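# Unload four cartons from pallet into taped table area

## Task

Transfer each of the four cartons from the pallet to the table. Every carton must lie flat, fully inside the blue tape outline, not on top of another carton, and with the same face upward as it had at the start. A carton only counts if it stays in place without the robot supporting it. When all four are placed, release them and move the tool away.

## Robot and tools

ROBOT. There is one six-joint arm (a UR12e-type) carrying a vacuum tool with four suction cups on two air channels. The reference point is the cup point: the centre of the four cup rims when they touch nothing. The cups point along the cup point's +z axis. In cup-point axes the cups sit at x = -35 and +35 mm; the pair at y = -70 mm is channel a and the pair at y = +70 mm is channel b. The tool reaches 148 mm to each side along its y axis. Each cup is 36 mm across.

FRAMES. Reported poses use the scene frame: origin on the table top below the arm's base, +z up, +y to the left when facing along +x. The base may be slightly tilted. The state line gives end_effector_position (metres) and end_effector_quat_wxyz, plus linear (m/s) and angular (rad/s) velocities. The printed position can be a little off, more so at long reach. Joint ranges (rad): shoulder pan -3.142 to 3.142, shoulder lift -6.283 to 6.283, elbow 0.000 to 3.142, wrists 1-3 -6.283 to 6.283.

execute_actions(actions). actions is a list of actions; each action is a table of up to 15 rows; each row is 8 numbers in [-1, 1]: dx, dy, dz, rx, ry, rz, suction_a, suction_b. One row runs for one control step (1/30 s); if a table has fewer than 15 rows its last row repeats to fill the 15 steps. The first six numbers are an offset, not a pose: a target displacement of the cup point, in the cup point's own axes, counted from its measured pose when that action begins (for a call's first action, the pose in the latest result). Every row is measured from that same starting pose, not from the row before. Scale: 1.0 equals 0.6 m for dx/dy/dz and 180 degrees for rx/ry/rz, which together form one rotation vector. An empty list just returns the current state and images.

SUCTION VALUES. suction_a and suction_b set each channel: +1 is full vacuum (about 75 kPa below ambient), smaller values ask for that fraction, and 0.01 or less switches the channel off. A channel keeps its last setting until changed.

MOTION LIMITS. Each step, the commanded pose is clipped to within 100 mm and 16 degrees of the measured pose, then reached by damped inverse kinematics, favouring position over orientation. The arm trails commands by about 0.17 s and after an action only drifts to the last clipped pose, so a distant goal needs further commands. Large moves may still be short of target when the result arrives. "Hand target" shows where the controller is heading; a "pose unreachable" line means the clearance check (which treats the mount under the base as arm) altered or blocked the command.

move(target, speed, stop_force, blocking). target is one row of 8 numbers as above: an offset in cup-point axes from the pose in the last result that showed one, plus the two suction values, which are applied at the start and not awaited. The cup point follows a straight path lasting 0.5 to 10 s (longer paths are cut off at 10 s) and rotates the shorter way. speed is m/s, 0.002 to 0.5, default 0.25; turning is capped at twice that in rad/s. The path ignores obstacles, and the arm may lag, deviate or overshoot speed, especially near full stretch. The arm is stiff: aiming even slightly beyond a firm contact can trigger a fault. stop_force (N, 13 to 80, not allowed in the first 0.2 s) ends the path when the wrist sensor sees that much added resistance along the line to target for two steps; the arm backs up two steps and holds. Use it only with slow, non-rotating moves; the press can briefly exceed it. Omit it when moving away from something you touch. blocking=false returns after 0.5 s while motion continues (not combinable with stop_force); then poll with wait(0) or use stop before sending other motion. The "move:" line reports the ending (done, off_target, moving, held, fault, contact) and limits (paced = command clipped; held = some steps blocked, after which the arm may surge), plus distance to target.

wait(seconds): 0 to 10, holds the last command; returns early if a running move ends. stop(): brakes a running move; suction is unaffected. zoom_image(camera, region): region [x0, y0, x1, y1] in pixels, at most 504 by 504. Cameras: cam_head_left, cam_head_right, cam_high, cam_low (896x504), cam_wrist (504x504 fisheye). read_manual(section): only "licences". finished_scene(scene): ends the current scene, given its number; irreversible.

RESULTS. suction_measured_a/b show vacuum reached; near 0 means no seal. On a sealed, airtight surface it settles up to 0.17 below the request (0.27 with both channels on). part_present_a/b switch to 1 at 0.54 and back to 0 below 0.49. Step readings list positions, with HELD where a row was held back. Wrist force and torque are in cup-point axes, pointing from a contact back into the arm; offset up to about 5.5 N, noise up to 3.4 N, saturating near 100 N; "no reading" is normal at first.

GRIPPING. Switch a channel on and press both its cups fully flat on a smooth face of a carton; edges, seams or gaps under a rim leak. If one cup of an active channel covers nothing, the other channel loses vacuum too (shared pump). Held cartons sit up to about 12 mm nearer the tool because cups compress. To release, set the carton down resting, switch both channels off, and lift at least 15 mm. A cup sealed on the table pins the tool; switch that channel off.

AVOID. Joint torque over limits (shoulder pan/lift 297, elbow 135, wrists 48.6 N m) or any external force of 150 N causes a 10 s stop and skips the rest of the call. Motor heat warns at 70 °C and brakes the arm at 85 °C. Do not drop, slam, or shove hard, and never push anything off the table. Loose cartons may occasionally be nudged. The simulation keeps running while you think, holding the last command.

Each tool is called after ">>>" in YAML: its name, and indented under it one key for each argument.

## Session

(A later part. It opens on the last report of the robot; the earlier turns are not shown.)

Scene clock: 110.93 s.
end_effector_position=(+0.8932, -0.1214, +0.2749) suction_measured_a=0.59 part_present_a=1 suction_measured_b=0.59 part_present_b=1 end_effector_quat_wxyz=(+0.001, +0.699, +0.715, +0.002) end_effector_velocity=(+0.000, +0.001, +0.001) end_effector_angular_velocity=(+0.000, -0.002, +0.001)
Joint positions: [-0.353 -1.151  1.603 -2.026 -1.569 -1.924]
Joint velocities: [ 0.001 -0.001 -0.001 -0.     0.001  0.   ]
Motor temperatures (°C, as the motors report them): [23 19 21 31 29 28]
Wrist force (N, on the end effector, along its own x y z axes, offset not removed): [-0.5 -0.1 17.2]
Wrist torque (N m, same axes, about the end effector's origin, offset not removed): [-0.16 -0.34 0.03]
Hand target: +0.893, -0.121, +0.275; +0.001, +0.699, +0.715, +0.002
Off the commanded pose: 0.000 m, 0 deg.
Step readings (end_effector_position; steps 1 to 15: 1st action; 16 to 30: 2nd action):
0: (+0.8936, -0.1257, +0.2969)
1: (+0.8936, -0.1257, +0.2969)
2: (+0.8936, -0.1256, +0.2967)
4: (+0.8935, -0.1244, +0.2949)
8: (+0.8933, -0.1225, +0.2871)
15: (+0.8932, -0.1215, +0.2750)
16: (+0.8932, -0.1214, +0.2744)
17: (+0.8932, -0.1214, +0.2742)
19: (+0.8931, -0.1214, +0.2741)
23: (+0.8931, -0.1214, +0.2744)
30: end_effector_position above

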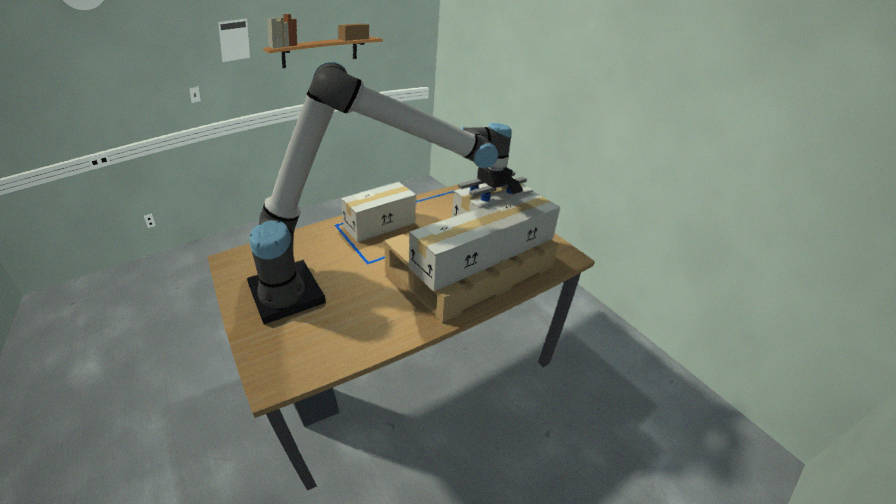

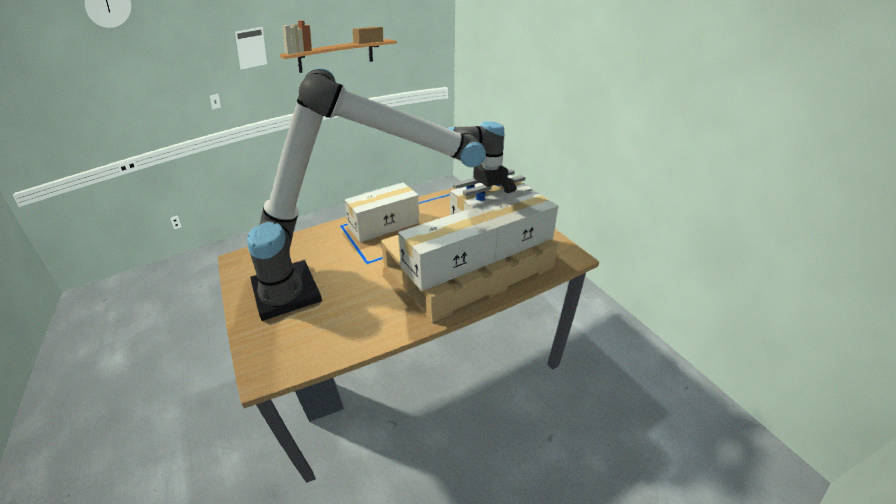

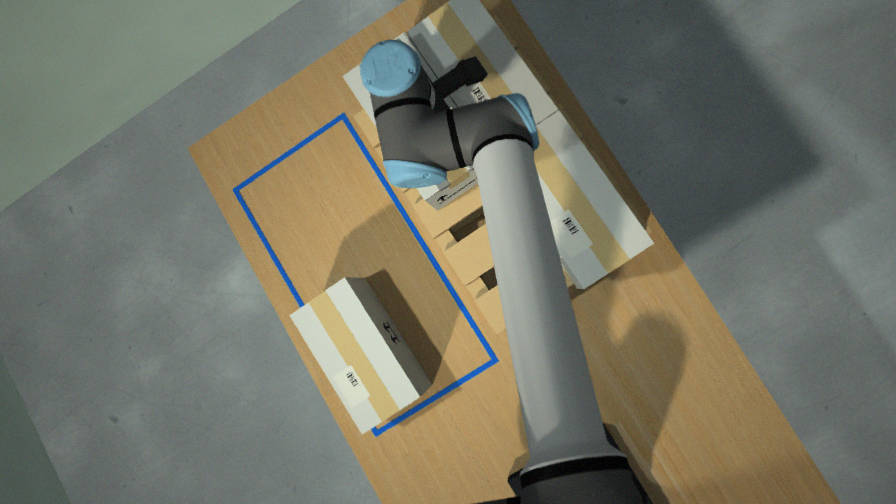

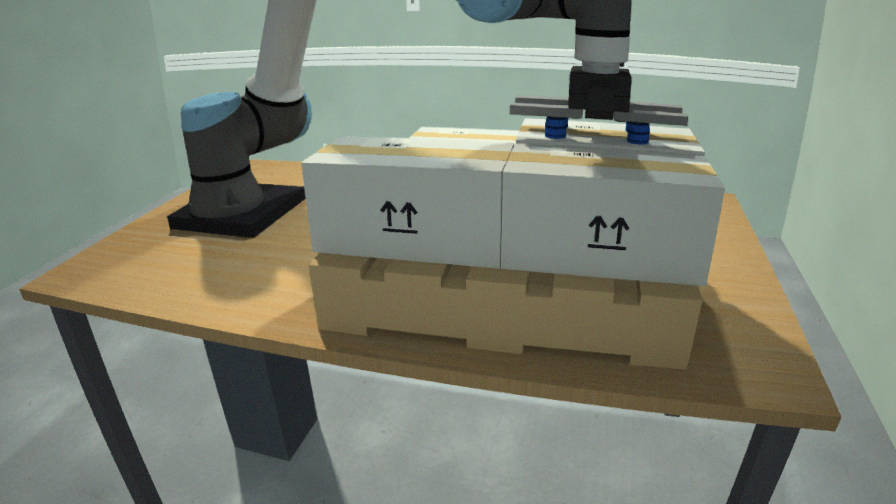

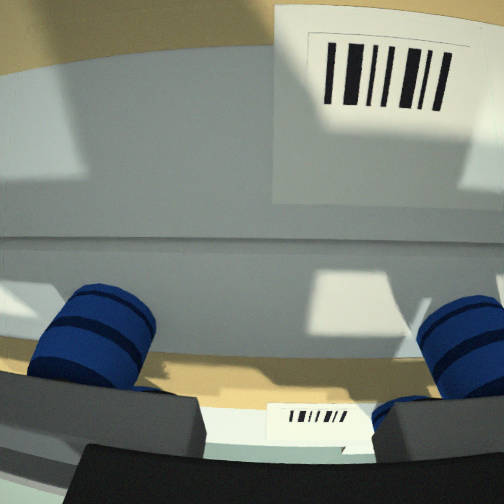

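>>> move:
  target: [0.05,0,-0.032,0,0,0,1,1]
  speed: 0.25

>>> move:
  target: [0.40,-0.004,0,0,0,0,1,1]
  speed: 0.4

Scene clock: 117.60 s.
end_effector_position=(+0.8925, -0.0918, +0.2939) suction_measured_a=0.76 part_present_a=1 suction_measured_b=0.76 part_present_b=1 end_effector_quat_wxyz=(+0.001, +0.699, +0.715, +0.002) end_effector_velocity=(-0.000, +0.003, +0.001) end_effector_angular_velocity=(+0.000, +0.001, +0.000)
Joint positions: [-0.321 -1.171  1.595 -1.999 -1.569 -1.892]
Joint velocities: [ 0.003 -0.001 -0.     0.002 -0.     0.003]
Motor temperatures (°C, as the motors report them): [23 19 21 31 29 28]
Wrist force (N, on the end effector, along its own x y z axes, offset not removed): [1.0 -3.8 18.8]
Wrist torque (N m, same axes, about the end effector's origin, offset not removed): [-0.72 -0.36 0.16]
Hand target: +0.892, -0.091, +0.294; +0.001, +0.699, +0.715, +0.002
Off the commanded pose: 0.000 m, 0 deg.
move: done

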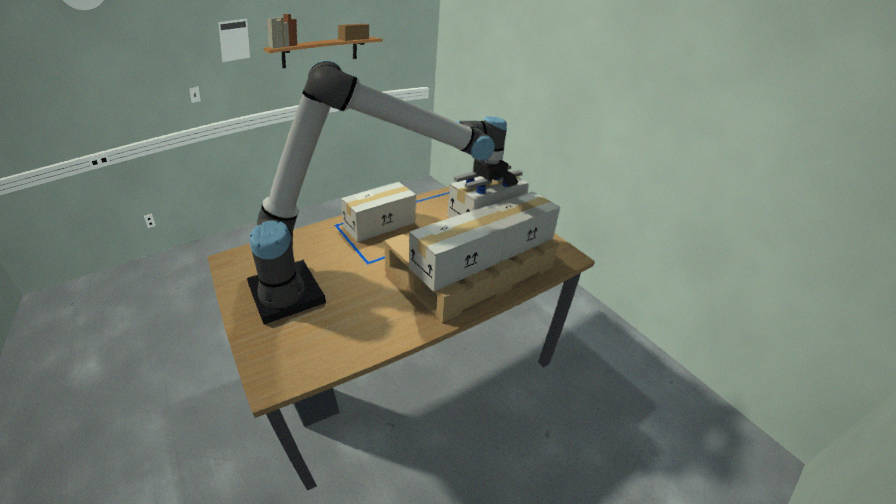

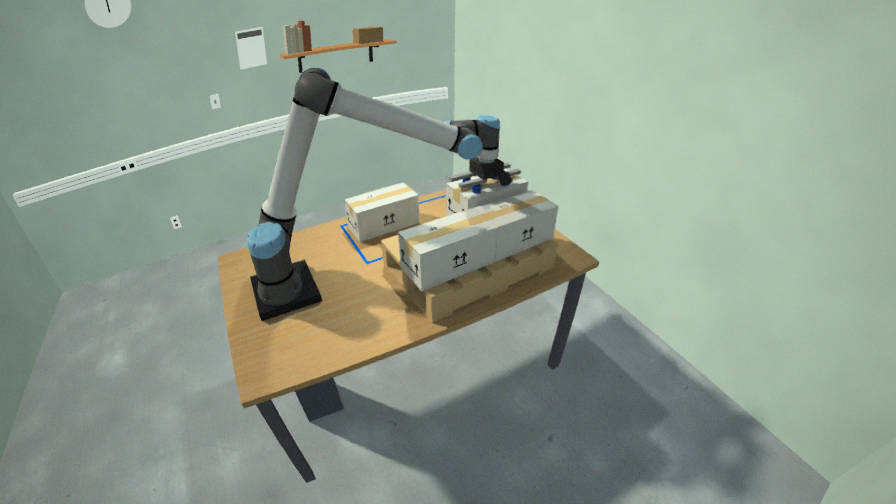

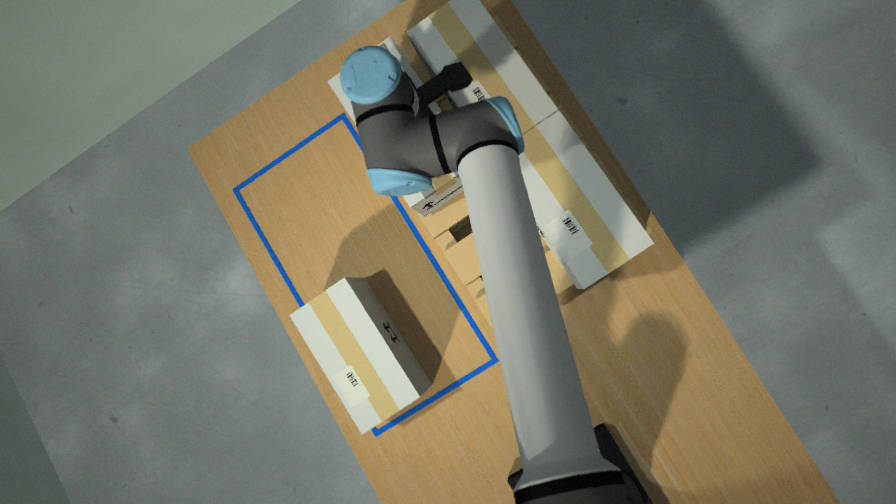

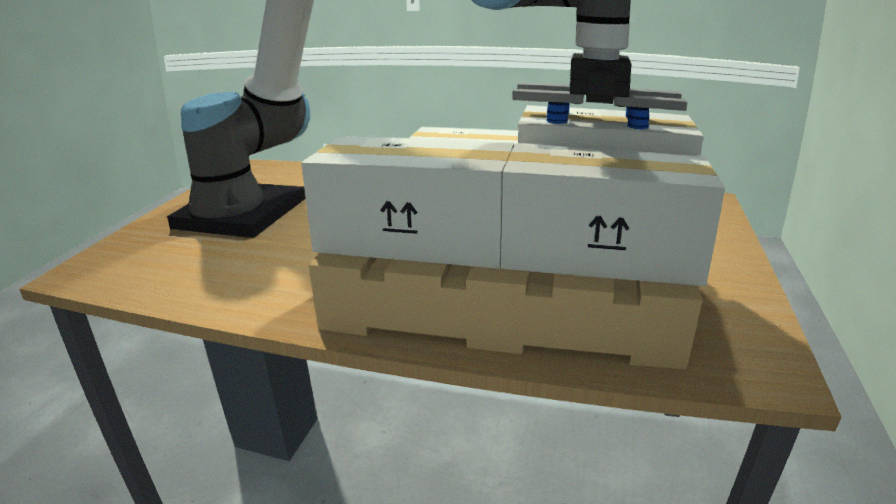

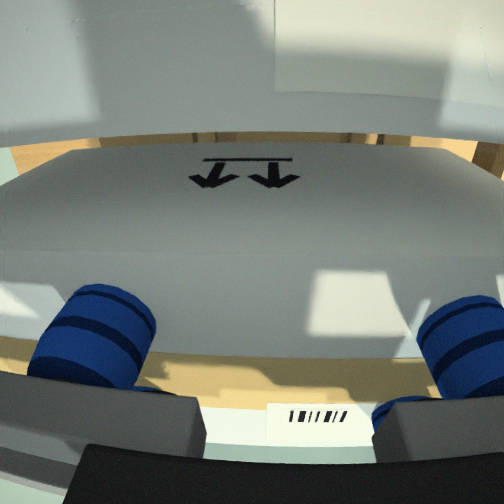

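Scene clock: 118.97 s.
end_effector_position=(+0.8844, +0.1476, +0.2943) suction_measured_a=0.76 part_present_a=1 suction_measured_b=0.76 part_present_b=1 end_effector_quat_wxyz=(+0.001, +0.699, +0.715, +0.002) end_effector_velocity=(+0.000, +0.003, -0.001) end_effector_angular_velocity=(-0.001, +0.001, -0.000)
Joint positions: [-0.054 -1.172  1.596 -1.999 -1.57  -1.624]
Joint velocities: [ 0.003  0.002 -0.001  0.001 -0.001  0.004]
Motor temperatures (°C, as the motors report them): [23 19 21 31 29 28]
Wrist force (N, on the end effector, along its own x y z axes, offset not removed): [1.6 0.5 19.7]
Wrist torque (N m, same axes, about the end effector's origin, offset not removed): [0.02 -0.39 0.08]
Hand target: +0.884, +0.148, +0.294; +0.001, +0.699, +0.715, +0.002
Off the commanded pose: 0.000 m, 0 deg.
move: done

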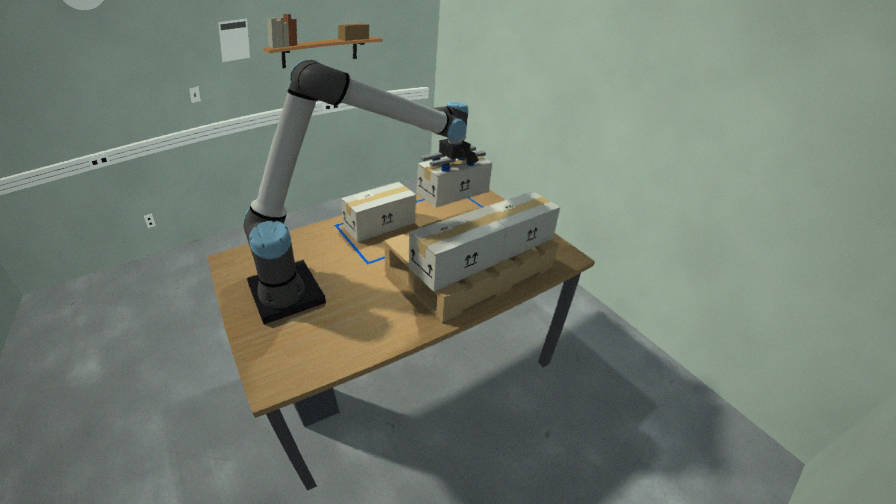

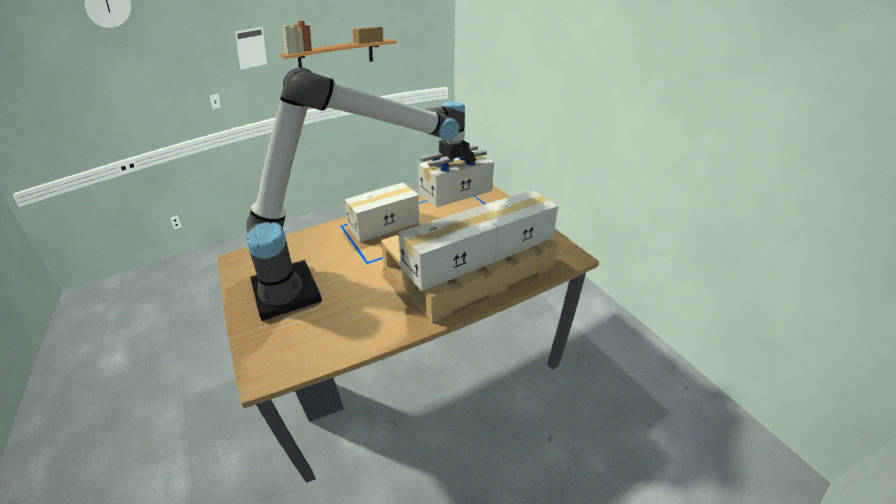

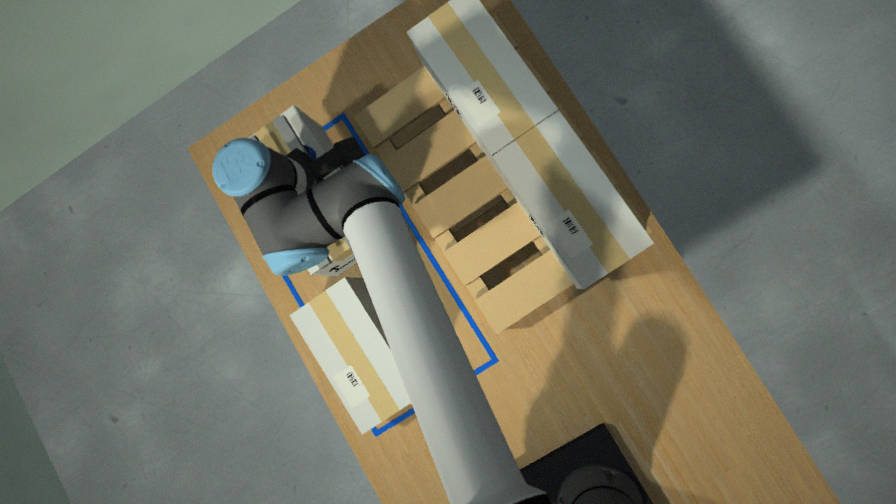

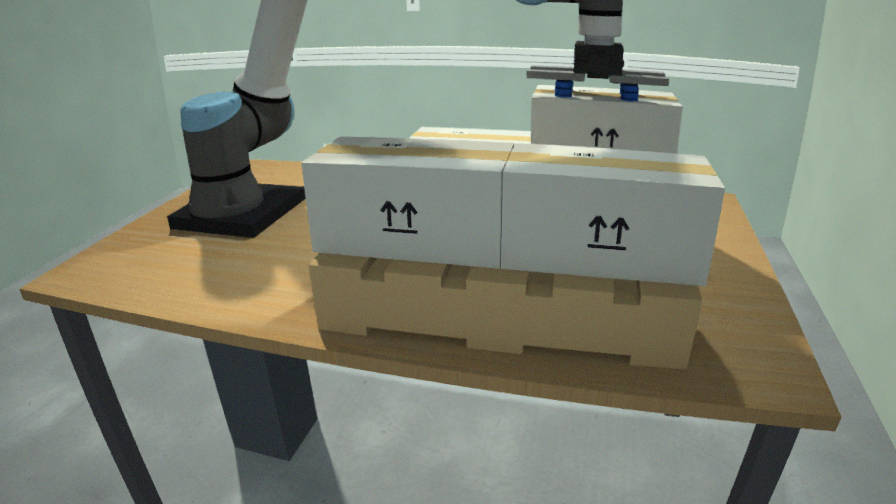

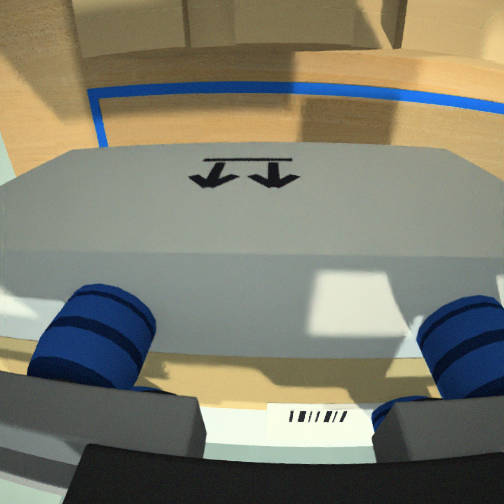

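>>> move:
  target: [0.229,0.004,0.236,0,0,0.004,1,1]
  speed: 0.25

>>> move:
  target: [0,0,0.02,0,0,0,1,1]
  speed: 0.006
  stop_force: 15

>>> zoom_image:
  camera: "cam_high"
  region: [180,90,440,330]

Scene clock: 127.07 s.
end_effector_position=(+0.8840, +0.2849, +0.1533) suction_measured_a=0.76 part_present_a=1 suction_measured_b=0.76 part_present_b=1 end_effector_quat_wxyz=(+0.001, +0.703, +0.711, +0.002) end_effector_velocity=(+0.001, +0.002, -0.002) end_effector_angular_velocity=(-0.000, -0.001, -0.001)
Joint positions: [ 0.1   -1.01   1.628 -2.192 -1.57  -1.459]
Joint velocities: [ 0.002  0.004 -0.003 -0.002 -0.     0.002]
Motor temperatures (°C, as the motors report them): [23 19 21 31 29 28]
Wrist force (N, on the end effector, along its own x y z axes, offset not removed): [1.7 -0.5 19.8]
Wrist torque (N m, same axes, about the end effector's origin, offset not removed): [-0.07 -0.51 0.07]
Hand target: +0.884, +0.285, +0.153; +0.001, +0.703, +0.711, +0.002
Off the commanded pose: 0.000 m, 0 deg.
move: done

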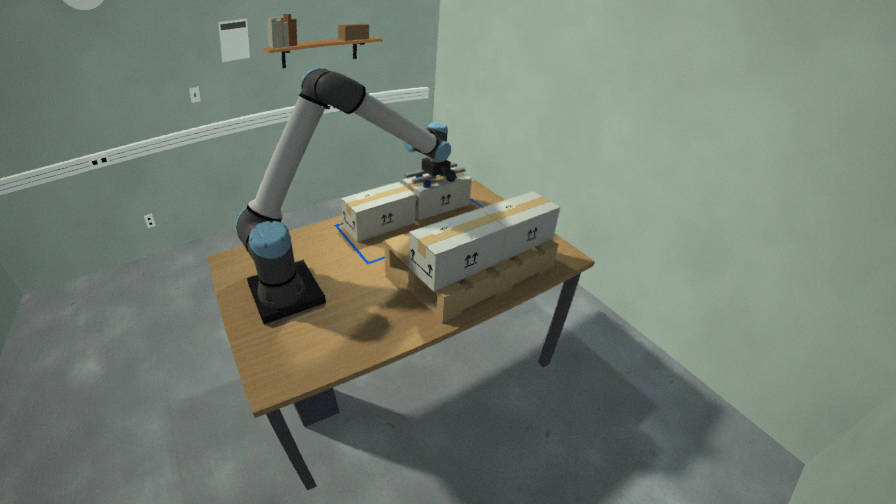

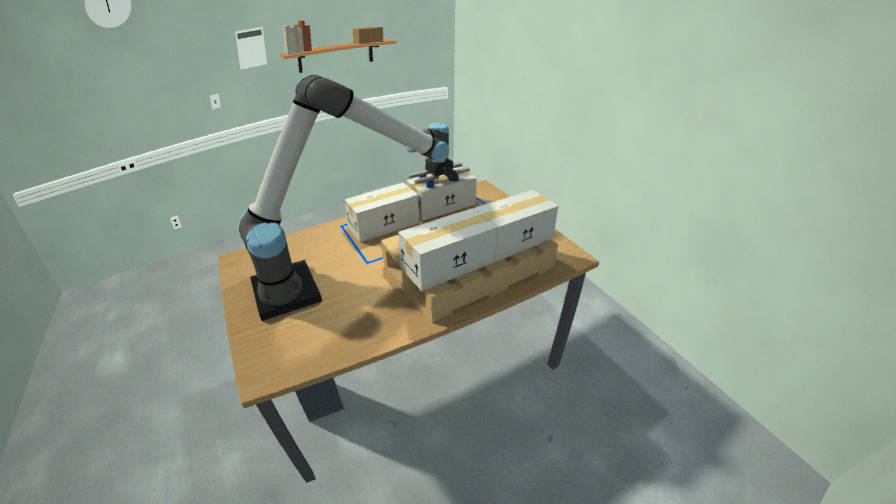

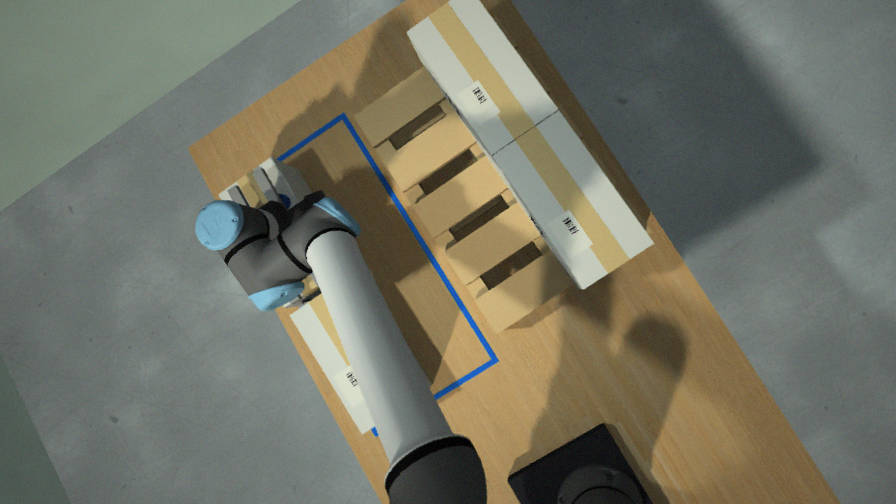

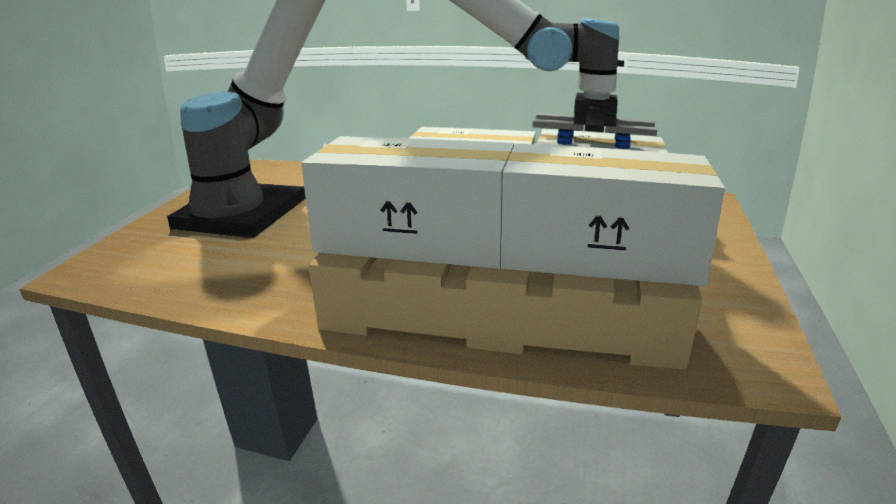

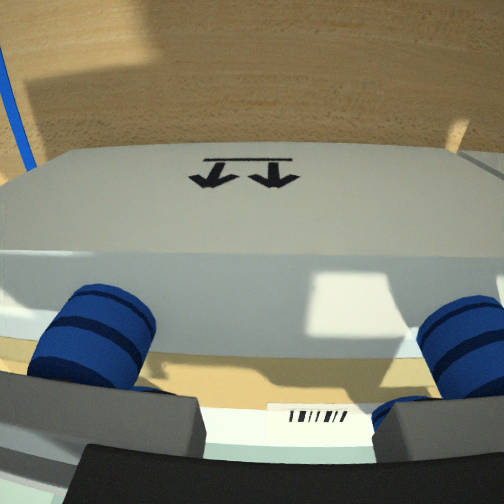

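Scene clock: 128.90 s.
end_effector_position=(+0.8840, +0.2850, +0.1447) suction_measured_a=0.76 part_present_a=1 suction_measured_b=0.76 part_present_b=1 end_effector_quat_wxyz=(+0.001, +0.703, +0.711, +0.002) end_effector_velocity=(-0.000, -0.000, +0.001) end_effector_angular_velocity=(+0.000, +0.002, -0.000)
Joint positions: [ 0.1   -1.002  1.633 -2.205 -1.57  -1.459]
Joint velocities: [-0.    -0.001 -0.     0.003  0.     0.   ]
Motor temperatures (°C, as the motors report them): [23 19 21 31 29 28]
Wrist force (N, on the end effector, along its own x y z axes, offset not removed): [1.9 -5.1 -14.4]
Wrist torque (N m, same axes, about the end effector's origin, offset not removed): [2.16 -1.35 0.22]
Hand target: +0.884, +0.285, +0.145; +0.001, +0.703, +0.711, +0.002
Off the commanded pose: 0.003 m, 0 deg.
move: contact

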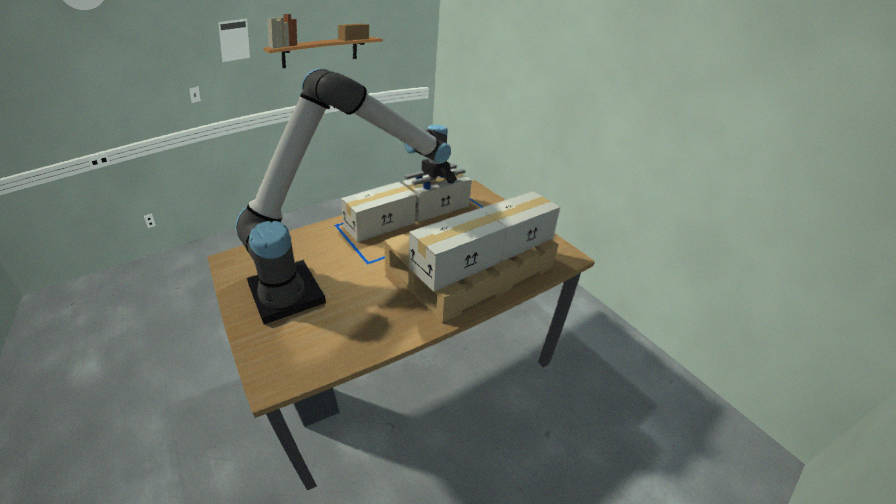

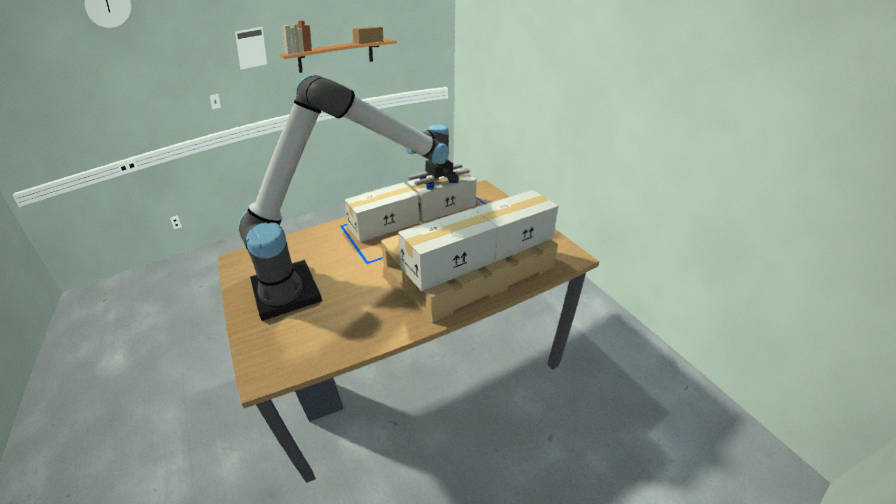

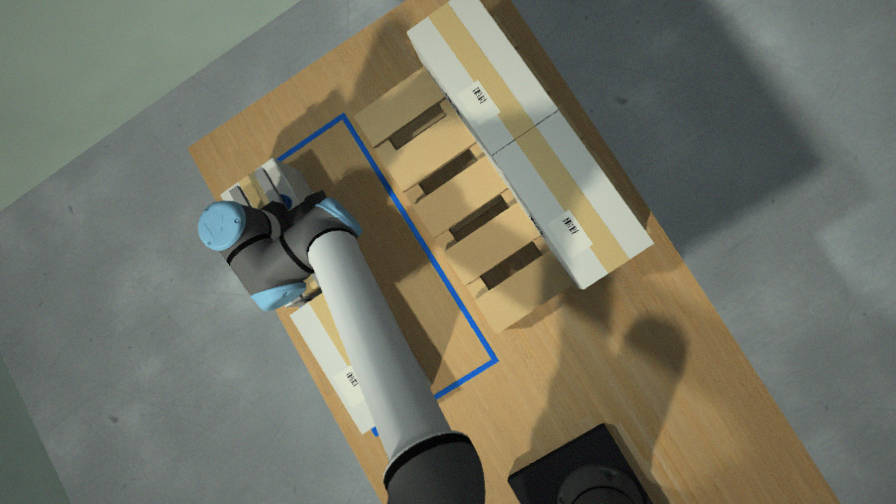

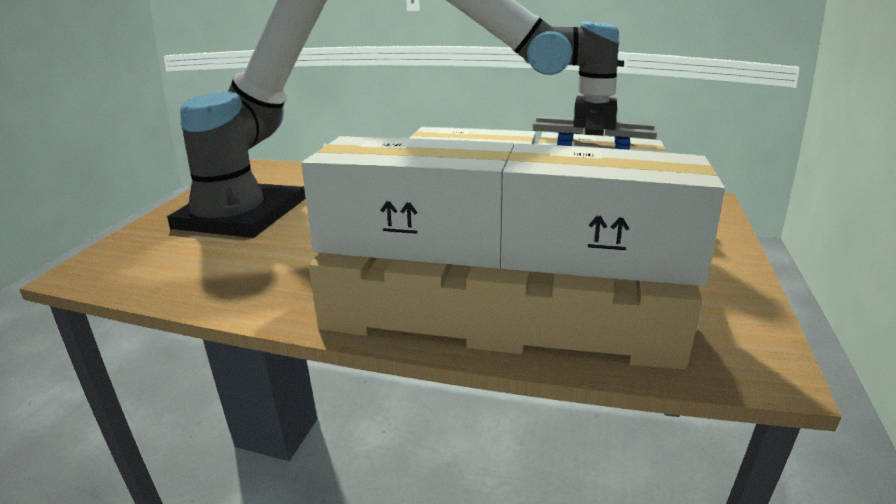

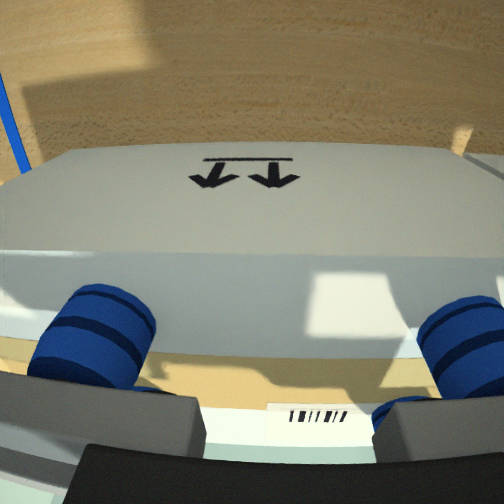

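Region (180, 90, 440, 330) of cam_high's 896x504 image, scaled by 1.938, with more detail than that image has; it fills the top 465 rows of this view, and the rest is white.

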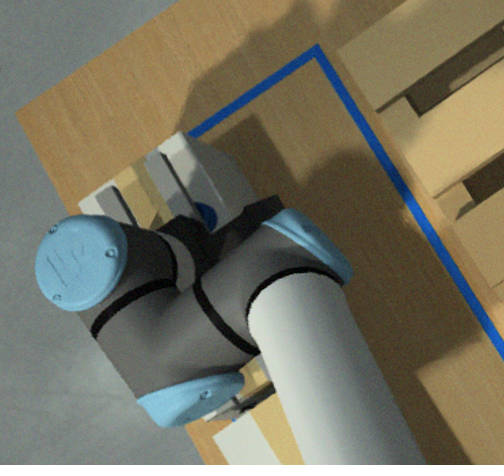

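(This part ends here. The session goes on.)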